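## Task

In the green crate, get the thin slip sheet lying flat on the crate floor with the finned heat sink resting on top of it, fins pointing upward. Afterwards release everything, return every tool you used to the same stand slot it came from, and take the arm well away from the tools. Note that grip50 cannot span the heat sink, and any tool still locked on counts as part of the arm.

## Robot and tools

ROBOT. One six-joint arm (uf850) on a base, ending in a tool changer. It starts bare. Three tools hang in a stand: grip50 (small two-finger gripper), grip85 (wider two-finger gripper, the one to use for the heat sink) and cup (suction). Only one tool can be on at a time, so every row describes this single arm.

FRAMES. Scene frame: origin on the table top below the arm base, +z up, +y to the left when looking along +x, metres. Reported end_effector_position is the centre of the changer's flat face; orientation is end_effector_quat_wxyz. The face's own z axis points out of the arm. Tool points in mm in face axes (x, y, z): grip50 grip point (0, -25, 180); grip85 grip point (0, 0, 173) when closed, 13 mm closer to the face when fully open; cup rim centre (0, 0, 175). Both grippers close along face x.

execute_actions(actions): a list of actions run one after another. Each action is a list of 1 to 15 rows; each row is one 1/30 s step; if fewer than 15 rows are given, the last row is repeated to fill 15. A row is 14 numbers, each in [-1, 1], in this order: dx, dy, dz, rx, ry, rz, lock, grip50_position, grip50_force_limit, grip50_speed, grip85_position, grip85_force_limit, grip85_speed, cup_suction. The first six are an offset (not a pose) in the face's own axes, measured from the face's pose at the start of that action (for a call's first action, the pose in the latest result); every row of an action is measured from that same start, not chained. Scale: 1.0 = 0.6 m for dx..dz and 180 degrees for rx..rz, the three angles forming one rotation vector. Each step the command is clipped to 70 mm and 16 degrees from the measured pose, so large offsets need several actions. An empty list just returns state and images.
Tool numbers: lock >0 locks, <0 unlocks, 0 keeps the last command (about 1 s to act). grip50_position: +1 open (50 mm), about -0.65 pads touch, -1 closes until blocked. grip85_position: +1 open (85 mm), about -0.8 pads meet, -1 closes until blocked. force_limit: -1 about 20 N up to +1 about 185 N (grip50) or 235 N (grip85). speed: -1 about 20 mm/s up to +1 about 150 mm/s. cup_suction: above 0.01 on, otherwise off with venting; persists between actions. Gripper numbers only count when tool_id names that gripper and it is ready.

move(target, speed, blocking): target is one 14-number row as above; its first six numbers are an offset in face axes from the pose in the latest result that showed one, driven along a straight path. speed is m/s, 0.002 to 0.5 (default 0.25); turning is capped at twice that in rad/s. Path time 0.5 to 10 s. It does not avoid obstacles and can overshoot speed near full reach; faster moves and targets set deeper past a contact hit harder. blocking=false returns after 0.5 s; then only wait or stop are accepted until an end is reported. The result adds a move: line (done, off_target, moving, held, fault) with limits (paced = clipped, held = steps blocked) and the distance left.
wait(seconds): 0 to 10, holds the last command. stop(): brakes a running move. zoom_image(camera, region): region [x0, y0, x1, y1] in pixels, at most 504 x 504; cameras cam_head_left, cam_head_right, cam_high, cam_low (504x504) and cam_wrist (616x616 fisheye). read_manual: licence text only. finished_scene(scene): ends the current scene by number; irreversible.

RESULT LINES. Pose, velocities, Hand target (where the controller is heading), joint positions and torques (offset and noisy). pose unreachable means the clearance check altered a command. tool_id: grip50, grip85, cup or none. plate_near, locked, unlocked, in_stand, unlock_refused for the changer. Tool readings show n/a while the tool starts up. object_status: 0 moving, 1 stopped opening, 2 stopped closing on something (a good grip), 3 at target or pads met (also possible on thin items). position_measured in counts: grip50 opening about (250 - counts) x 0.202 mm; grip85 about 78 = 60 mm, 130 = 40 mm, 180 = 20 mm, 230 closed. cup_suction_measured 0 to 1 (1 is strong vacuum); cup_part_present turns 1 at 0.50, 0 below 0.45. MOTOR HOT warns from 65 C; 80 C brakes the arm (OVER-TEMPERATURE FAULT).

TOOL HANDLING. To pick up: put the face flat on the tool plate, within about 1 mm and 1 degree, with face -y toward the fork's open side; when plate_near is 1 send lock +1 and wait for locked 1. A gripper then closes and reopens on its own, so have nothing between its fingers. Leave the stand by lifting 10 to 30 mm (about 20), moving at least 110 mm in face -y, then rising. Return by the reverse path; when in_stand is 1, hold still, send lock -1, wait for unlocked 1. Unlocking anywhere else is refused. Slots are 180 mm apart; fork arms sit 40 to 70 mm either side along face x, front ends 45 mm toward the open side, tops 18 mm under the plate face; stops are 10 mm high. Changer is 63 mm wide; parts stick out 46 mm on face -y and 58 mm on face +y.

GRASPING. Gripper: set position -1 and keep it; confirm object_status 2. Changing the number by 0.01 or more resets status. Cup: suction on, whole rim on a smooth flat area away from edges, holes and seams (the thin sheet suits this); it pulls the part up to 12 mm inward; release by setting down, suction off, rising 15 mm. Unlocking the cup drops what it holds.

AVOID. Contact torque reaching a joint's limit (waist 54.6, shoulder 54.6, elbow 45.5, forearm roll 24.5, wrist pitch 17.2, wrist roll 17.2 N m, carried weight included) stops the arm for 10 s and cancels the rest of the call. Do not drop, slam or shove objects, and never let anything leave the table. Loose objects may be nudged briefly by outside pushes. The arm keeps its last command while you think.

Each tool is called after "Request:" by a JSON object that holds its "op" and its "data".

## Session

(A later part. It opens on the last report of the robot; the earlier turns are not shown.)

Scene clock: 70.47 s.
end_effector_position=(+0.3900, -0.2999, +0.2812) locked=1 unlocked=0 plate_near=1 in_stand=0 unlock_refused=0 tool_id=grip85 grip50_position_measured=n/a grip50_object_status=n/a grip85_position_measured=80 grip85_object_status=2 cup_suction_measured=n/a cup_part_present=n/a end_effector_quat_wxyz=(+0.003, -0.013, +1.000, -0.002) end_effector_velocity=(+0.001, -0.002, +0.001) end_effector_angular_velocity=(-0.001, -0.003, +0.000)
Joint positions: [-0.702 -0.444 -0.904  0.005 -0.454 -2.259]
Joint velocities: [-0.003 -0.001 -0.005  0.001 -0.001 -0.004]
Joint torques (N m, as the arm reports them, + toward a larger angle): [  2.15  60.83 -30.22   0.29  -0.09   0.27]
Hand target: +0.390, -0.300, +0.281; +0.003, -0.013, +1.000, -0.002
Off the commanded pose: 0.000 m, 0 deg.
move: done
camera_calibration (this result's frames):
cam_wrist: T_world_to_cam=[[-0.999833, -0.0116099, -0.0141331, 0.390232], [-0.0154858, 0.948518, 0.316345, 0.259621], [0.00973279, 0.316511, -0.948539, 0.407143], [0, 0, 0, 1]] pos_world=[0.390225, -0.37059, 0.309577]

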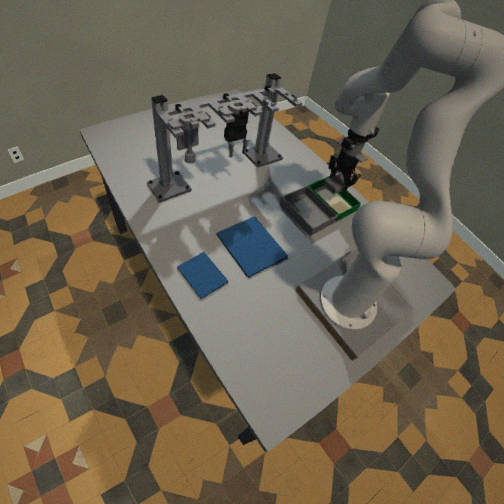

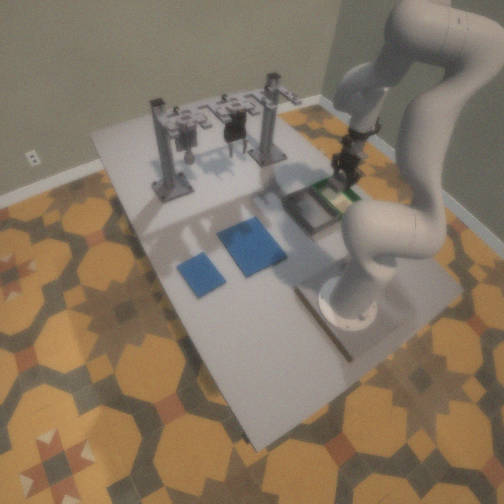

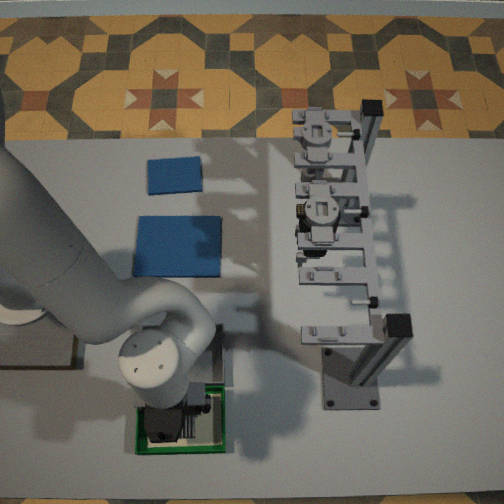

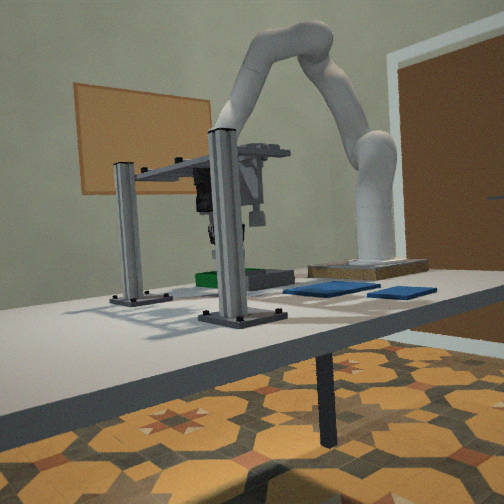

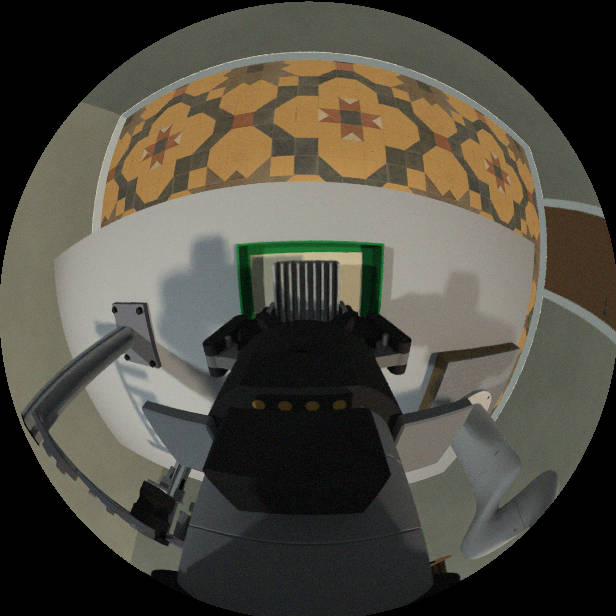

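Request:
{"op": "move", "data": {"target": [0,0,0.123,0,0,0,0,0,0,0,-1,-0.3,-0.3,0], "speed": 0.08}}

Request:
{"op": "move", "data": {"target": [0,0,0.015,0,0,0,0,0,0,0,-1,-0.3,-0.3,0], "speed": 0.02}}

Request:
{"op": "move", "data": {"target": [0,0,0,0,0,0,0,0,0,0,1,0,0,0]}}

Request:
{"op": "move", "data": {"target": [0,0,-0.14,0,0,0,0,0,0,0,1,0,0,0], "speed": 0.12}}

Scene clock: 71.90 s.
end_effector_position=(+0.3905, -0.3001, +0.2076) locked=1 unlocked=0 plate_near=1 in_stand=0 unlock_refused=0 tool_id=grip85 grip50_position_measured=n/a grip50_object_status=n/a grip85_position_measured=80 grip85_object_status=2 cup_suction_measured=n/a cup_part_present=n/a end_effector_quat_wxyz=(+0.003, -0.013, +1.000, -0.002) end_effector_velocity=(-0.001, +0.001, -0.002) end_effector_angular_velocity=(+0.001, +0.002, +0.000)
Joint positions: [-0.702 -0.594 -0.905  0.007 -0.304 -2.261]
Joint velocities: [ 0.001 -0.003  0.002  0.     0.002  0.   ]
Joint torques (N m, as the arm reports them, + toward a larger angle): [  1.86  64.01 -26.17   0.07  -0.09   0.31]
Hand target: +0.390, -0.300, +0.207; +0.003, -0.013, +1.000, -0.002
Off the commanded pose: 0.000 m, 0 deg.
move: done
camera_calibration (this result's frames):
cam_wrist: T_world_to_cam=[[-0.999827, -0.0116244, -0.0145107, 0.389734], [-0.0156164, 0.948598, 0.316097, 0.283312], [0.0100903, 0.316269, -0.948616, 0.33723], [0, 0, 0, 1]] pos_world=[0.390688, -0.370874, 0.236003]

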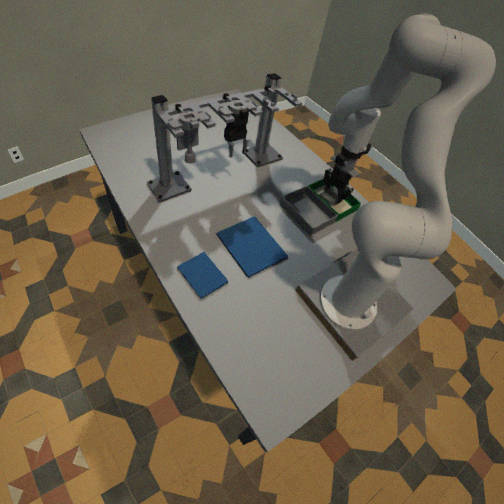

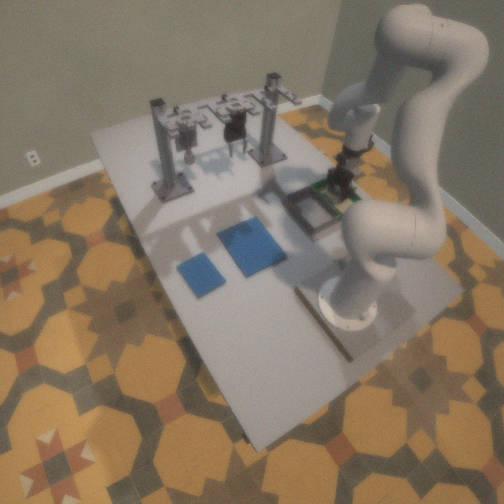

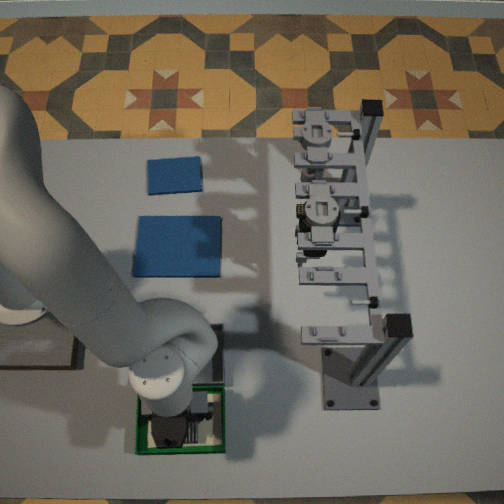

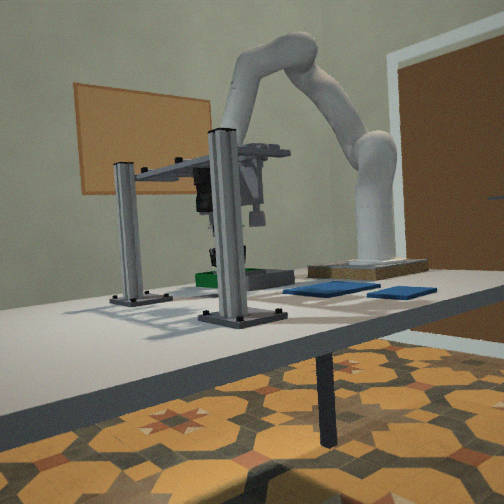

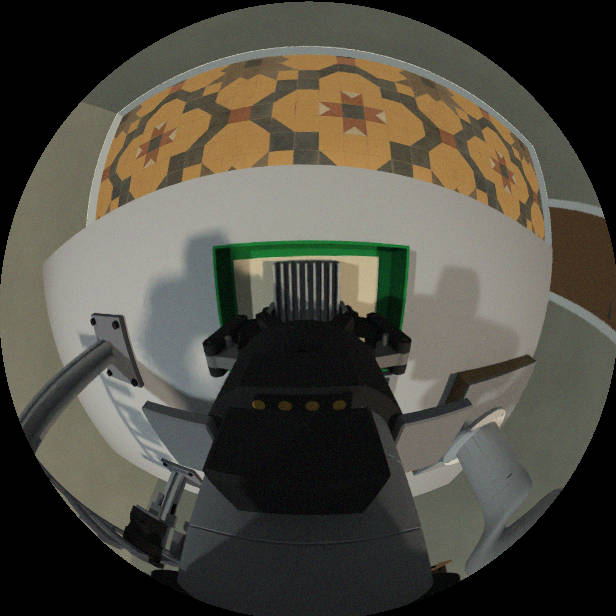

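Scene clock: 72.60 s.
end_effector_position=(+0.3907, -0.3003, +0.1993) locked=1 unlocked=0 plate_near=1 in_stand=0 unlock_refused=0 tool_id=grip85 grip50_position_measured=n/a grip50_object_status=n/a grip85_position_measured=80 grip85_object_status=2 cup_suction_measured=n/a cup_part_present=n/a end_effector_quat_wxyz=(+0.003, -0.013, +1.000, -0.002) end_effector_velocity=(+0.000, -0.000, -0.000) end_effector_angular_velocity=(+0.000, +0.000, -0.000)
Joint positions: [-0.702 -0.613 -0.908  0.008 -0.289 -2.261]
Joint velocities: [-0.    -0.002 -0.001  0.     0.    -0.   ]
Joint torques (N m, as the arm reports them, + toward a larger angle): [  1.68  53.58 -22.75   0.06   0.97   0.23]
Hand target: +0.391, -0.300, +0.199; +0.003, -0.013, +1.000, -0.002
Off the commanded pose: 0.001 m, 0 deg.
move: done
camera_calibration (this result's frames):
cam_wrist: T_world_to_cam=[[-0.999828, -0.0116192, -0.0144503, 0.389827], [-0.015593, 0.948579, 0.316157, 0.286072], [0.0100338, 0.316328, -0.948597, 0.32943], [0, 0, 0, 1]] pos_world=[0.390915, -0.371041, 0.227686]

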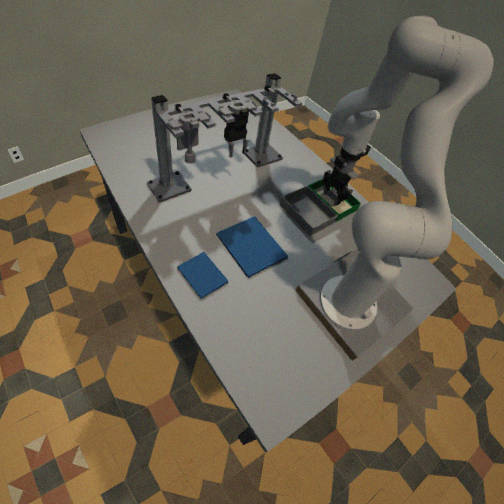

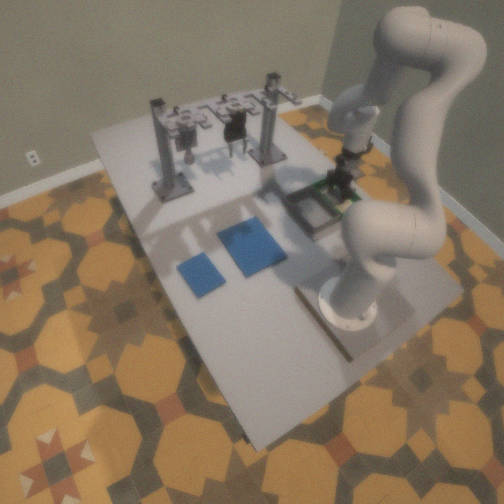

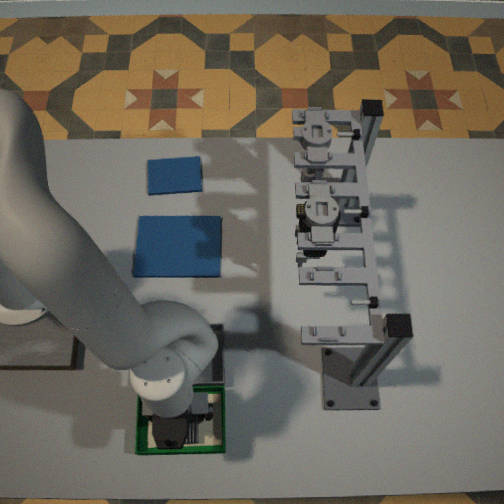

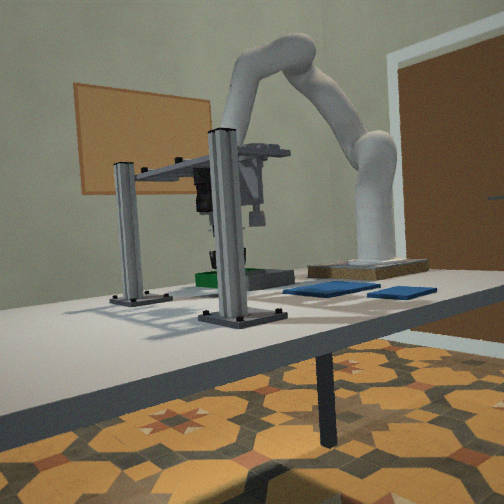

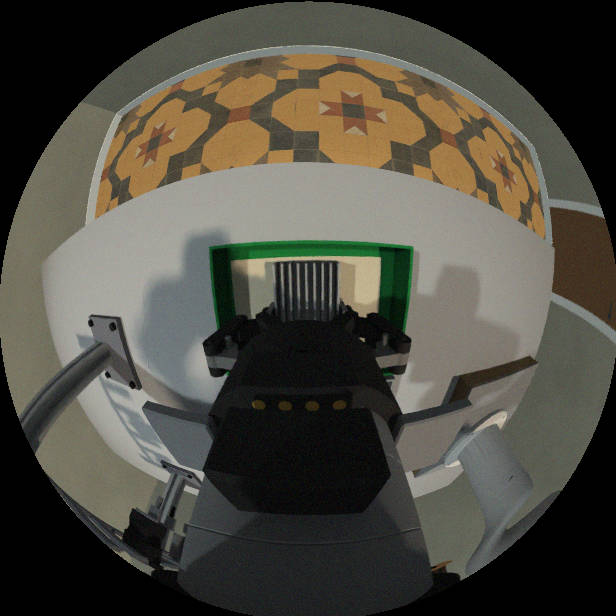

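Scene clock: 73.37 s.
end_effector_position=(+0.3907, -0.3003, +0.1993) locked=1 unlocked=0 plate_near=1 in_stand=0 unlock_refused=0 tool_id=grip85 grip50_position_measured=n/a grip50_object_status=n/a grip85_position_measured=3 grip85_object_status=3 cup_suction_measured=n/a cup_part_present=n/a end_effector_quat_wxyz=(+0.003, -0.013, +1.000, -0.002) end_effector_velocity=(-0.000, +0.000, -0.000) end_effector_angular_velocity=(-0.000, -0.000, +0.000)
Joint positions: [-0.702 -0.613 -0.908  0.008 -0.289 -2.261]
Joint velocities: [ 0.     0.001  0.001 -0.     0.001 -0.   ]
Joint torques (N m, as the arm reports them, + toward a larger angle): [  1.77  63.77 -25.16   0.27  -0.11   0.26]
Hand target: +0.391, -0.300, +0.199; +0.003, -0.013, +1.000, -0.002
Off the commanded pose: 0.000 m, 0 deg.
move: done
camera_calibration (this result's frames):
cam_wrist: T_world_to_cam=[[-0.999828, -0.0116194, -0.0144491, 0.389825], [-0.0155928, 0.948578, 0.316158, 0.286073], [0.0100325, 0.316329, -0.948597, 0.329425], [0, 0, 0, 1]] pos_world=[0.390914, -0.371039, 0.22768]

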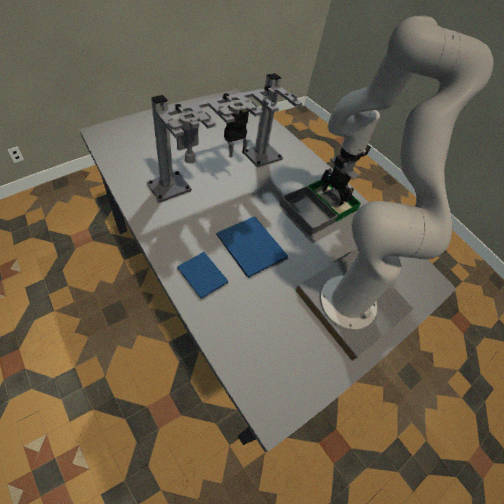

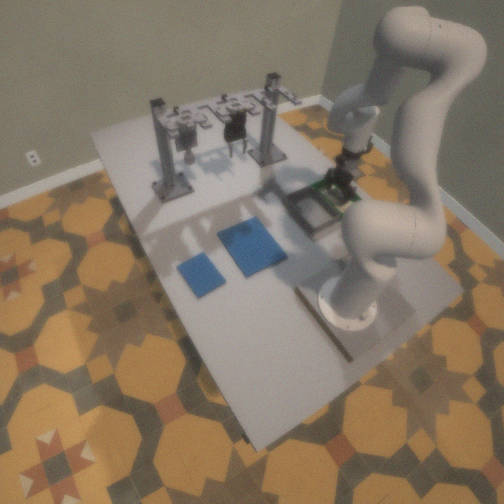

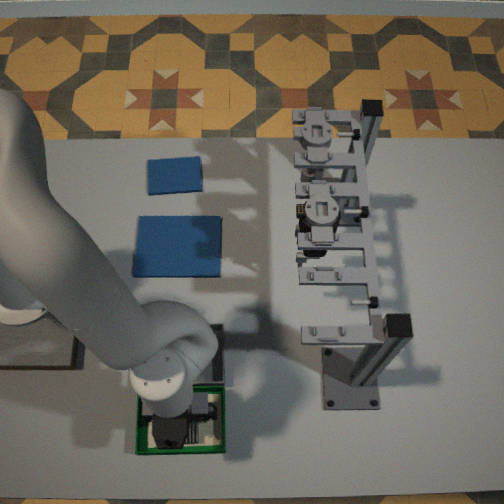

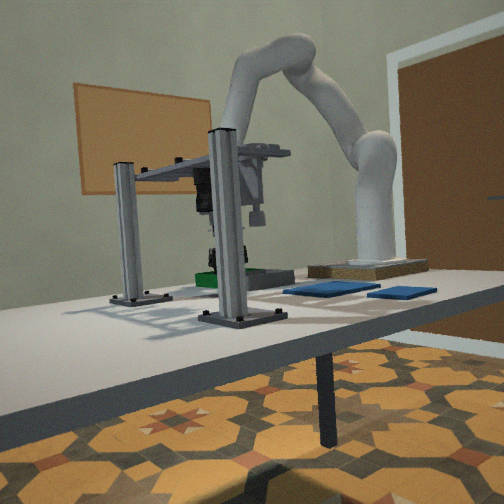

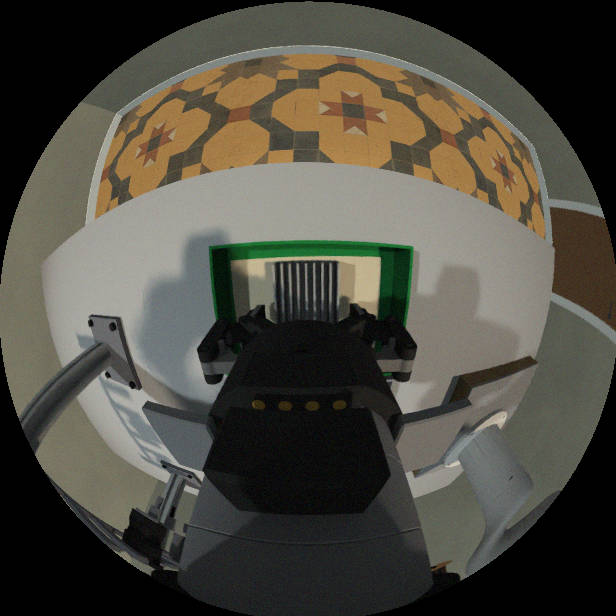

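Scene clock: 74.43 s.
end_effector_position=(+0.3902, -0.3000, +0.2830) locked=1 unlocked=0 plate_near=1 in_stand=0 unlock_refused=0 tool_id=grip85 grip50_position_measured=n/a grip50_object_status=n/a grip85_position_measured=3 grip85_object_status=3 cup_suction_measured=n/a cup_part_present=n/a end_effector_quat_wxyz=(+0.003, -0.013, +1.000, -0.002) end_effector_velocity=(+0.000, -0.001, +0.002) end_effector_angular_velocity=(-0.001, -0.001, -0.001)
Joint positions: [-0.702 -0.441 -0.905  0.005 -0.458 -2.259]
Joint velocities: [-0.     0.004 -0.002  0.    -0.004  0.001]
Joint torques (N m, as the arm reports them, + toward a larger angle): [  1.6   59.96 -29.7    0.23  -0.06   0.27]
Hand target: +0.390, -0.300, +0.283; +0.003, -0.013, +1.000, -0.002
Off the commanded pose: 0.000 m, 0 deg.
move: done
camera_calibration (this result's frames):
cam_wrist: T_world_to_cam=[[-0.999835, -0.0116031, -0.0139499, 0.390339], [-0.0154227, 0.948471, 0.316489, 0.259085], [0.0095588, 0.316652, -0.948493, 0.408942], [0, 0, 0, 1]] pos_world=[0.390361, -0.370698, 0.311326]

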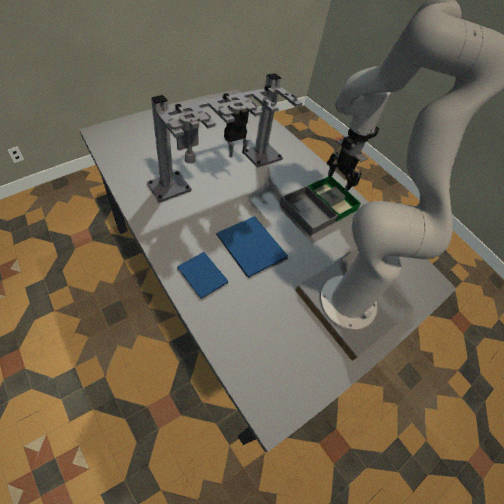

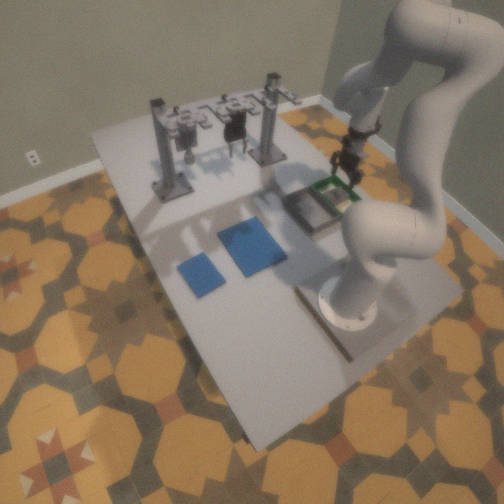

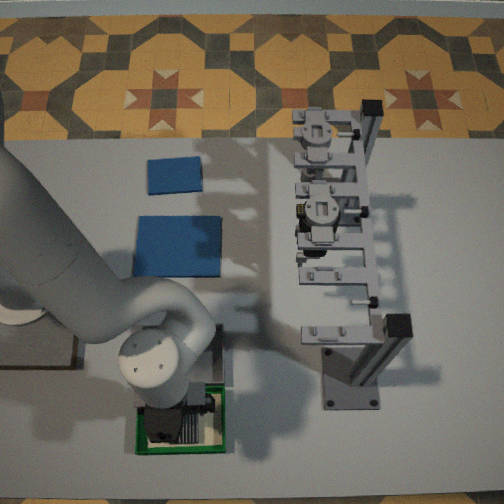

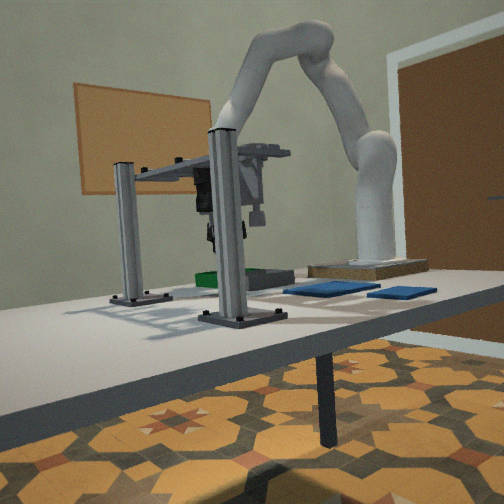

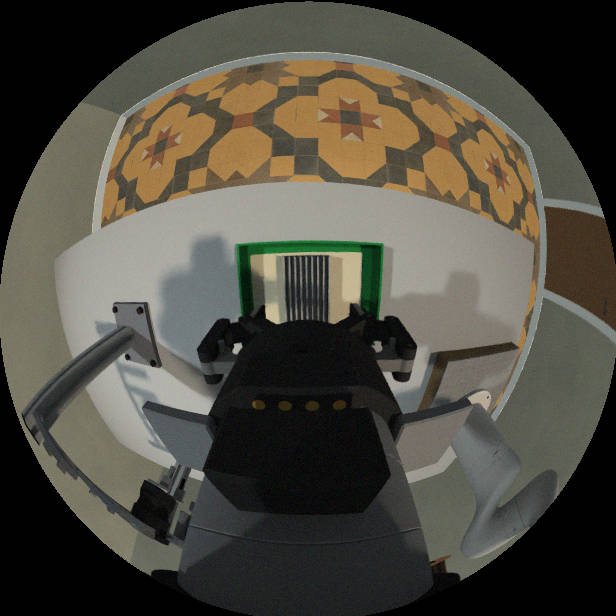

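Request:
{"op": "move", "data": {"target": [-0.2427,0.227,-0.1655,0,0,0.514,0,0,0,0,-0.5,0,0,0], "speed": 0.35}}

Scene clock: 77.47 s.
end_effector_position=(+0.5318, -0.1597, +0.3825) locked=1 unlocked=0 plate_near=1 in_stand=0 unlock_refused=0 tool_id=grip85 grip50_position_measured=n/a grip50_object_status=n/a grip85_position_measured=192 grip85_object_status=3 cup_suction_measured=n/a cup_part_present=n/a end_effector_quat_wxyz=(+0.003, +0.713, +0.701, +0.001) end_effector_velocity=(+0.001, +0.000, +0.000) end_effector_angular_velocity=(-0.001, +0.002, -0.008)
Joint positions: [-0.338 -0.418 -1.148  0.001 -0.723 -0.277]
Joint velocities: [ 0.002 -0.002 -0.002 -0.003 -0.002  0.012]
Joint torques (N m, as the arm reports them, + toward a larger angle): [  1.94  63.05 -35.07   0.44  -0.19   0.3 ]
Hand target: +0.532, -0.160, +0.383; +0.003, +0.713, +0.701, +0.001
Off the commanded pose: 0.000 m, 0 deg.
move: done
camera_calibration (this result's frames):
cam_wrist: T_world_to_cam=[[0.0319525, 0.999431, -0.0108108, 0.146539], [0.945165, -0.0266967, 0.325501, -0.573263], [0.325027, -0.0206185, -0.94548, 0.234851], [0, 0, 0, 1]] pos_world=[0.460813, -0.156918, 0.410229]

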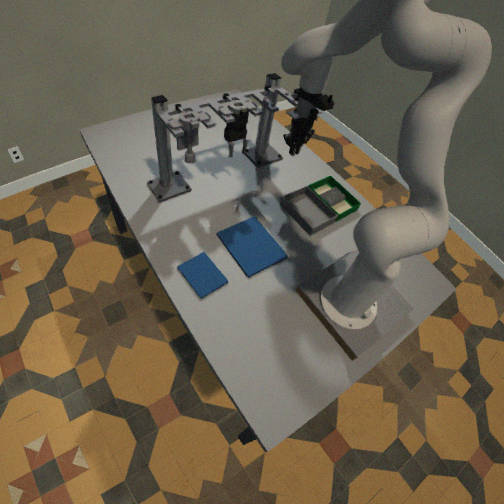

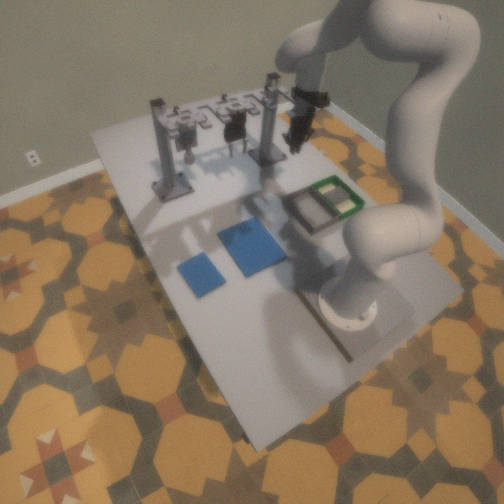

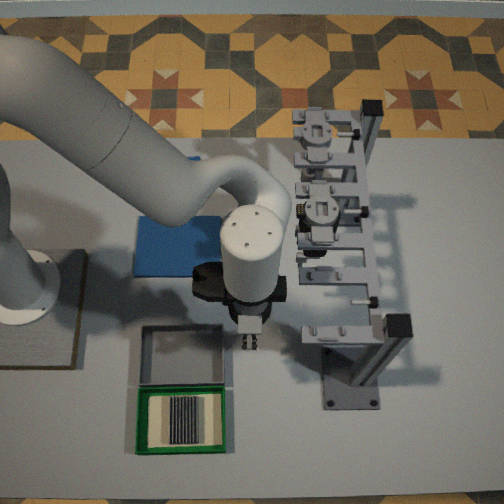

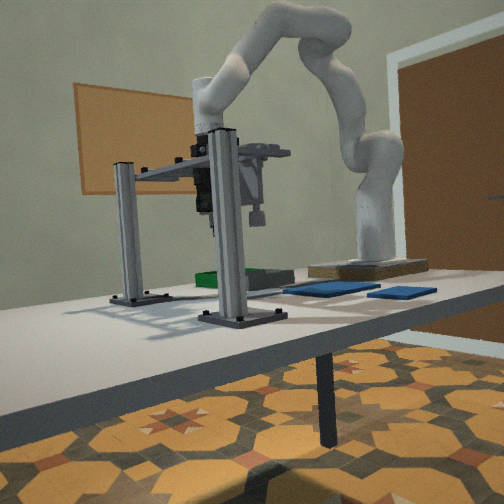

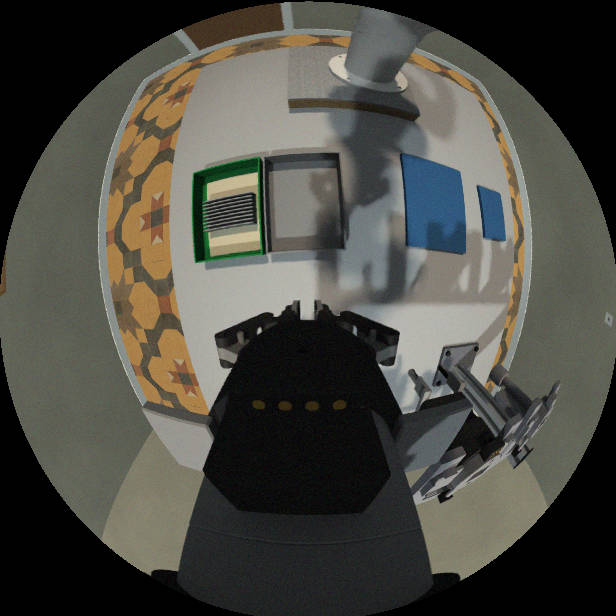

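Request:
{"op": "move", "data": {"target": [-0.0008,0.2206,0,0,0,0,0,0,0,0,-0.5,0,0,0], "speed": 0.13}}

Request:
{"op": "move", "data": {"target": [0,0,0.0345,0,0,0,0,0,0,0,1,0,0,0], "speed": 0.03}}

Request:
{"op": "execute_actions", "data": {"actions": [[[0,0,0,0,0,0,-1,0,0,0,1,0,0,0]],[[0,0,0,0,0,0,-1,0,0,0,1,0,0,0]],[[0,0,0,0,0,0,-1,0,0,0,1,0,0,0]]]}}

Scene clock: 79.07 s.
end_effector_position=(+0.6638, -0.1626, +0.3831) locked=1 unlocked=0 plate_near=1 in_stand=0 unlock_refused=0 tool_id=grip85 grip50_position_measured=n/a grip50_object_status=n/a grip85_position_measured=192 grip85_object_status=3 cup_suction_measured=n/a cup_part_present=n/a end_effector_quat_wxyz=(+0.003, +0.713, +0.701, +0.001) end_effector_velocity=(+0.001, -0.000, +0.000) end_effector_angular_velocity=(-0.000, -0.001, -0.001)
Joint positions: [-0.287 -0.721 -1.607  0.001 -0.879 -0.225]
Joint velocities: [ 0.    -0.003 -0.006  0.    -0.002  0.002]
Joint torques (N m, as the arm reports them, + toward a larger angle): [  1.23  81.55 -37.52   0.31  -0.08   0.29]
Hand target: +0.664, -0.163, +0.383; +0.003, +0.713, +0.701, +0.001
Off the commanded pose: 0.000 m, 0 deg.
move: done
camera_calibration (this result's frames):
cam_wrist: T_world_to_cam=[[0.0320227, 0.99943, -0.0106964, 0.145081], [0.945198, -0.0268025, 0.325396, -0.698322], [0.324924, -0.0205302, -0.945517, 0.192564], [0, 0, 0, 1]] pos_world=[0.592838, -0.159762, 0.410856]

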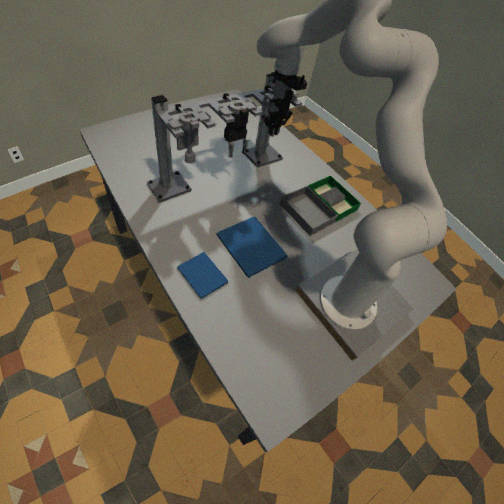

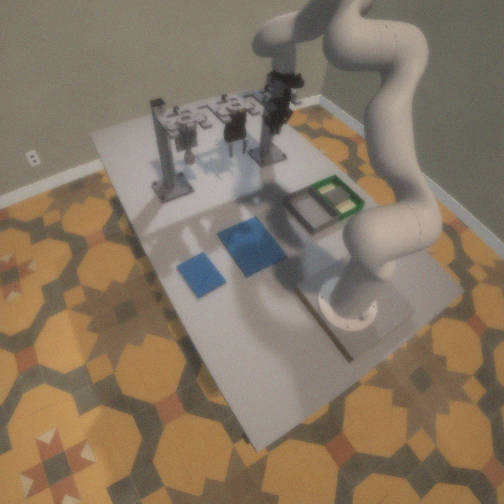

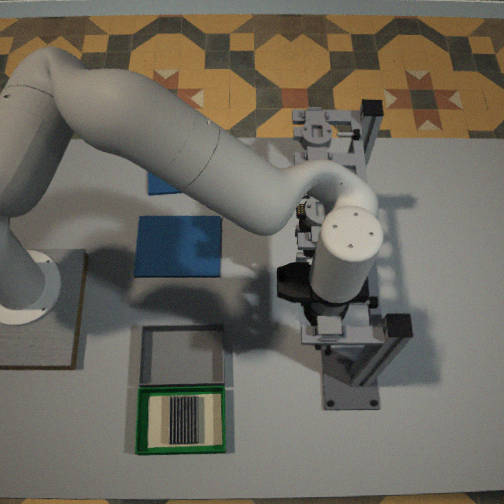

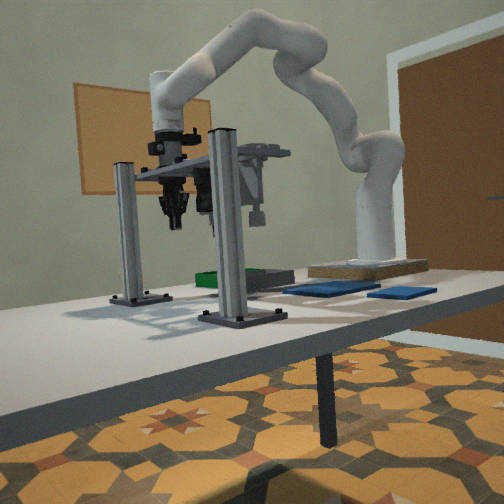

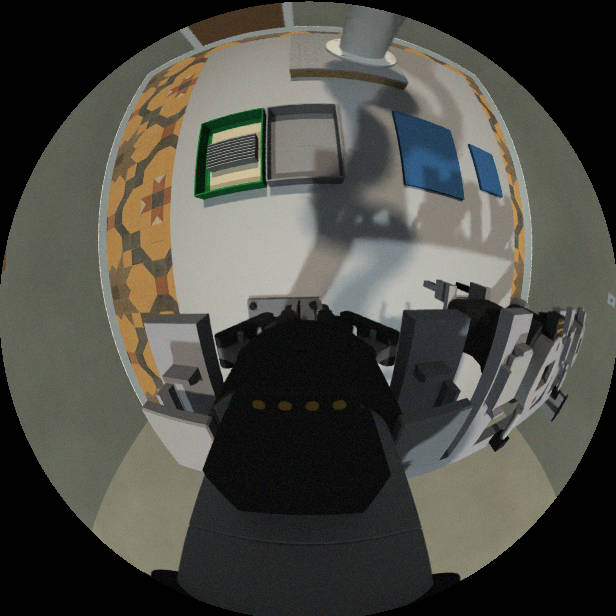

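Scene clock: 80.30 s.
end_effector_position=(+0.6639, -0.1626, +0.3626) locked=1 unlocked=0 plate_near=1 in_stand=1 unlock_refused=0 tool_id=grip85 grip50_position_measured=n/a grip50_object_status=n/a grip85_position_measured=3 grip85_object_status=0 cup_suction_measured=n/a cup_part_present=n/a end_effector_quat_wxyz=(+0.003, +0.713, +0.701, +0.001) end_effector_velocity=(+0.001, -0.000, +0.001) end_effector_angular_velocity=(-0.001, -0.003, -0.000)
Joint positions: [-0.286 -0.742 -1.591  0.001 -0.843 -0.225]
Joint velocities: [ 0.     0.001 -0.002  0.     0.     0.   ]
Joint torques (N m, as the arm reports them, + toward a larger angle): [  1.61  79.65 -36.27   0.38   0.02   0.25]
Hand target: +0.664, -0.163, +0.362; +0.003, +0.713, +0.701, +0.001
Off the commanded pose: 0.000 m, 0 deg.
move: done
camera_calibration (this result's frames):
cam_wrist: T_world_to_cam=[[0.0320155, 0.99943, -0.0107196, 0.14492], [0.94513, -0.0267838, 0.325595, -0.691804], [0.325123, -0.0205555, -0.945448, 0.172954], [0, 0, 0, 1]] pos_world=[0.592973, -0.159812, 0.390321]

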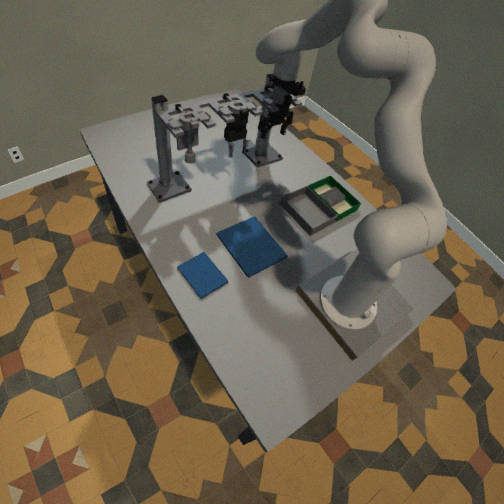

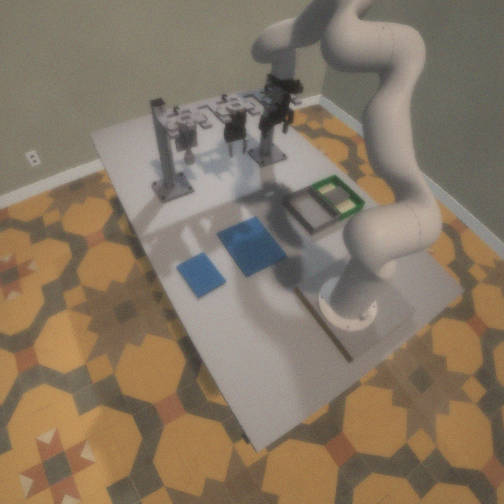

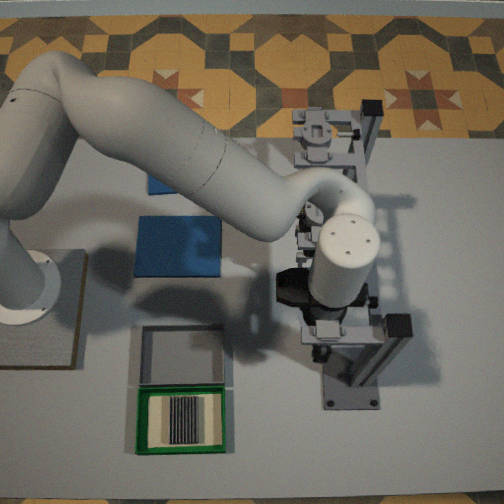

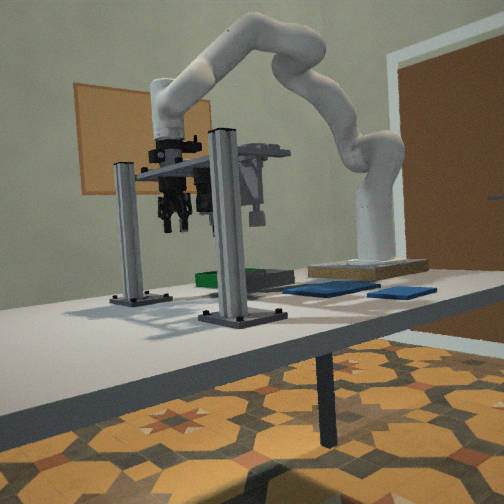

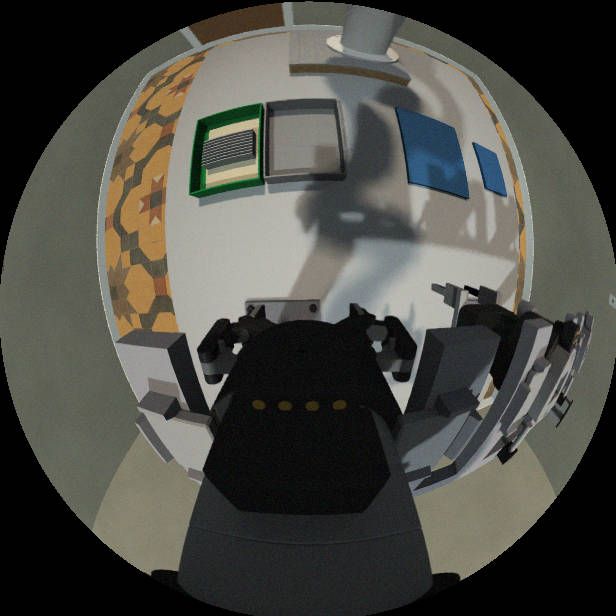

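Scene clock: 81.80 s.
end_effector_position=(+0.6639, -0.1626, +0.3626) locked=0 unlocked=1 plate_near=1 in_stand=1 unlock_refused=0 tool_id=none grip50_position_measured=n/a grip50_object_status=n/a grip85_position_measured=n/a grip85_object_status=n/a cup_suction_measured=n/a cup_part_present=n/a end_effector_quat_wxyz=(+0.003, +0.713, +0.701, +0.001) end_effector_velocity=(-0.000, -0.000, +0.000) end_effector_angular_velocity=(-0.000, +0.000, -0.001)
Joint positions: [-0.286 -0.742 -1.591  0.001 -0.843 -0.225]
Joint velocities: [-0.     0.001  0.001 -0.    -0.     0.001]
Joint torques (N m, as the arm reports them, + toward a larger angle): [  1.95  69.31 -30.38   0.64   0.07   0.22]
Hand target: +0.664, -0.163, +0.363; +0.003, +0.713, +0.701, +0.001
Off the commanded pose: 0.000 m, 0 deg.
camera_calibration (this result's frames):
cam_wrist: T_world_to_cam=[[0.0319882, 0.999431, -0.0107193, 0.144943], [0.94518, -0.0267613, 0.32545, -0.69174], [0.324978, -0.0205422, -0.945498, 0.173059], [0, 0, 0, 1]] pos_world=[0.592942, -0.159817, 0.390307]

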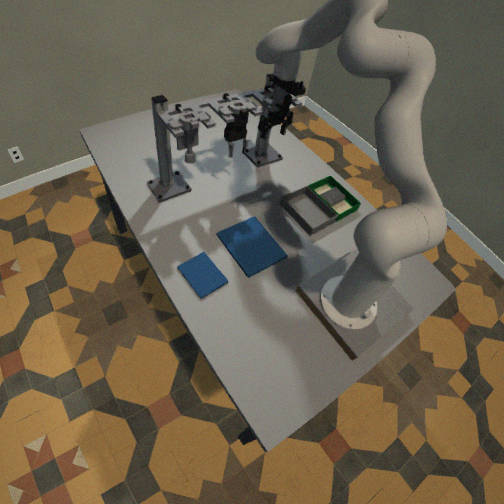

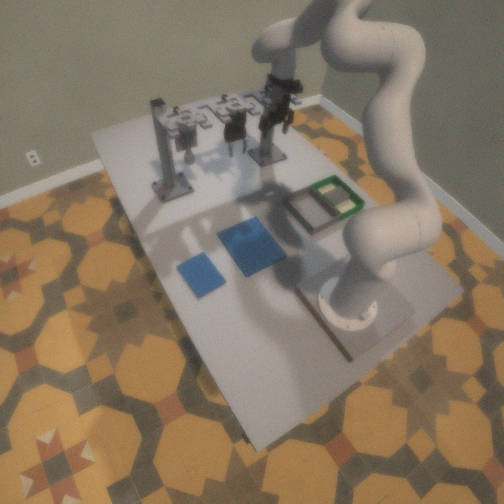

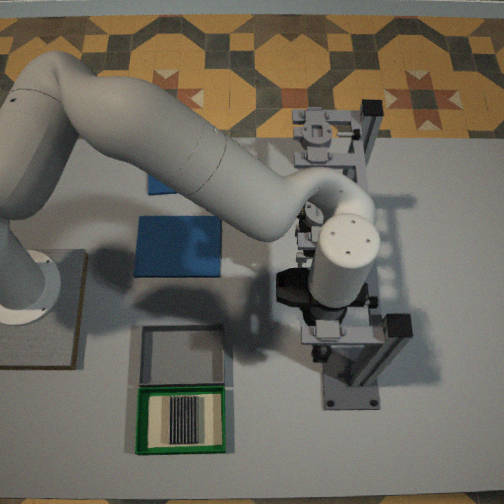

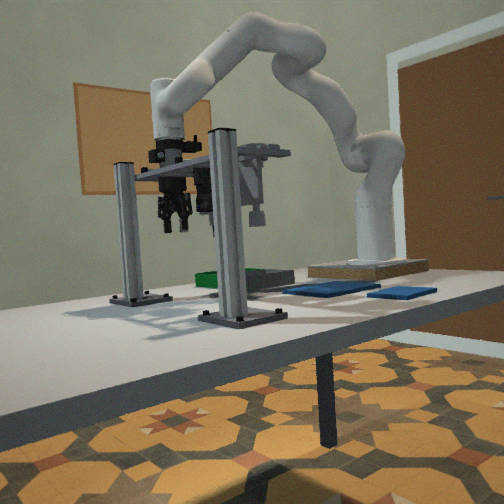

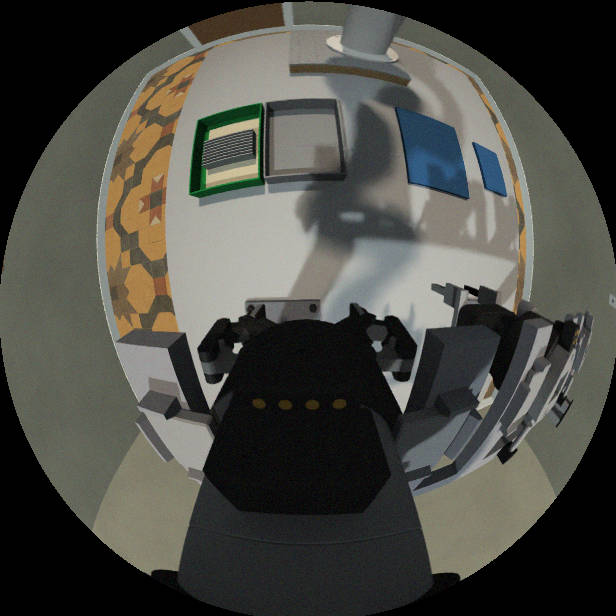

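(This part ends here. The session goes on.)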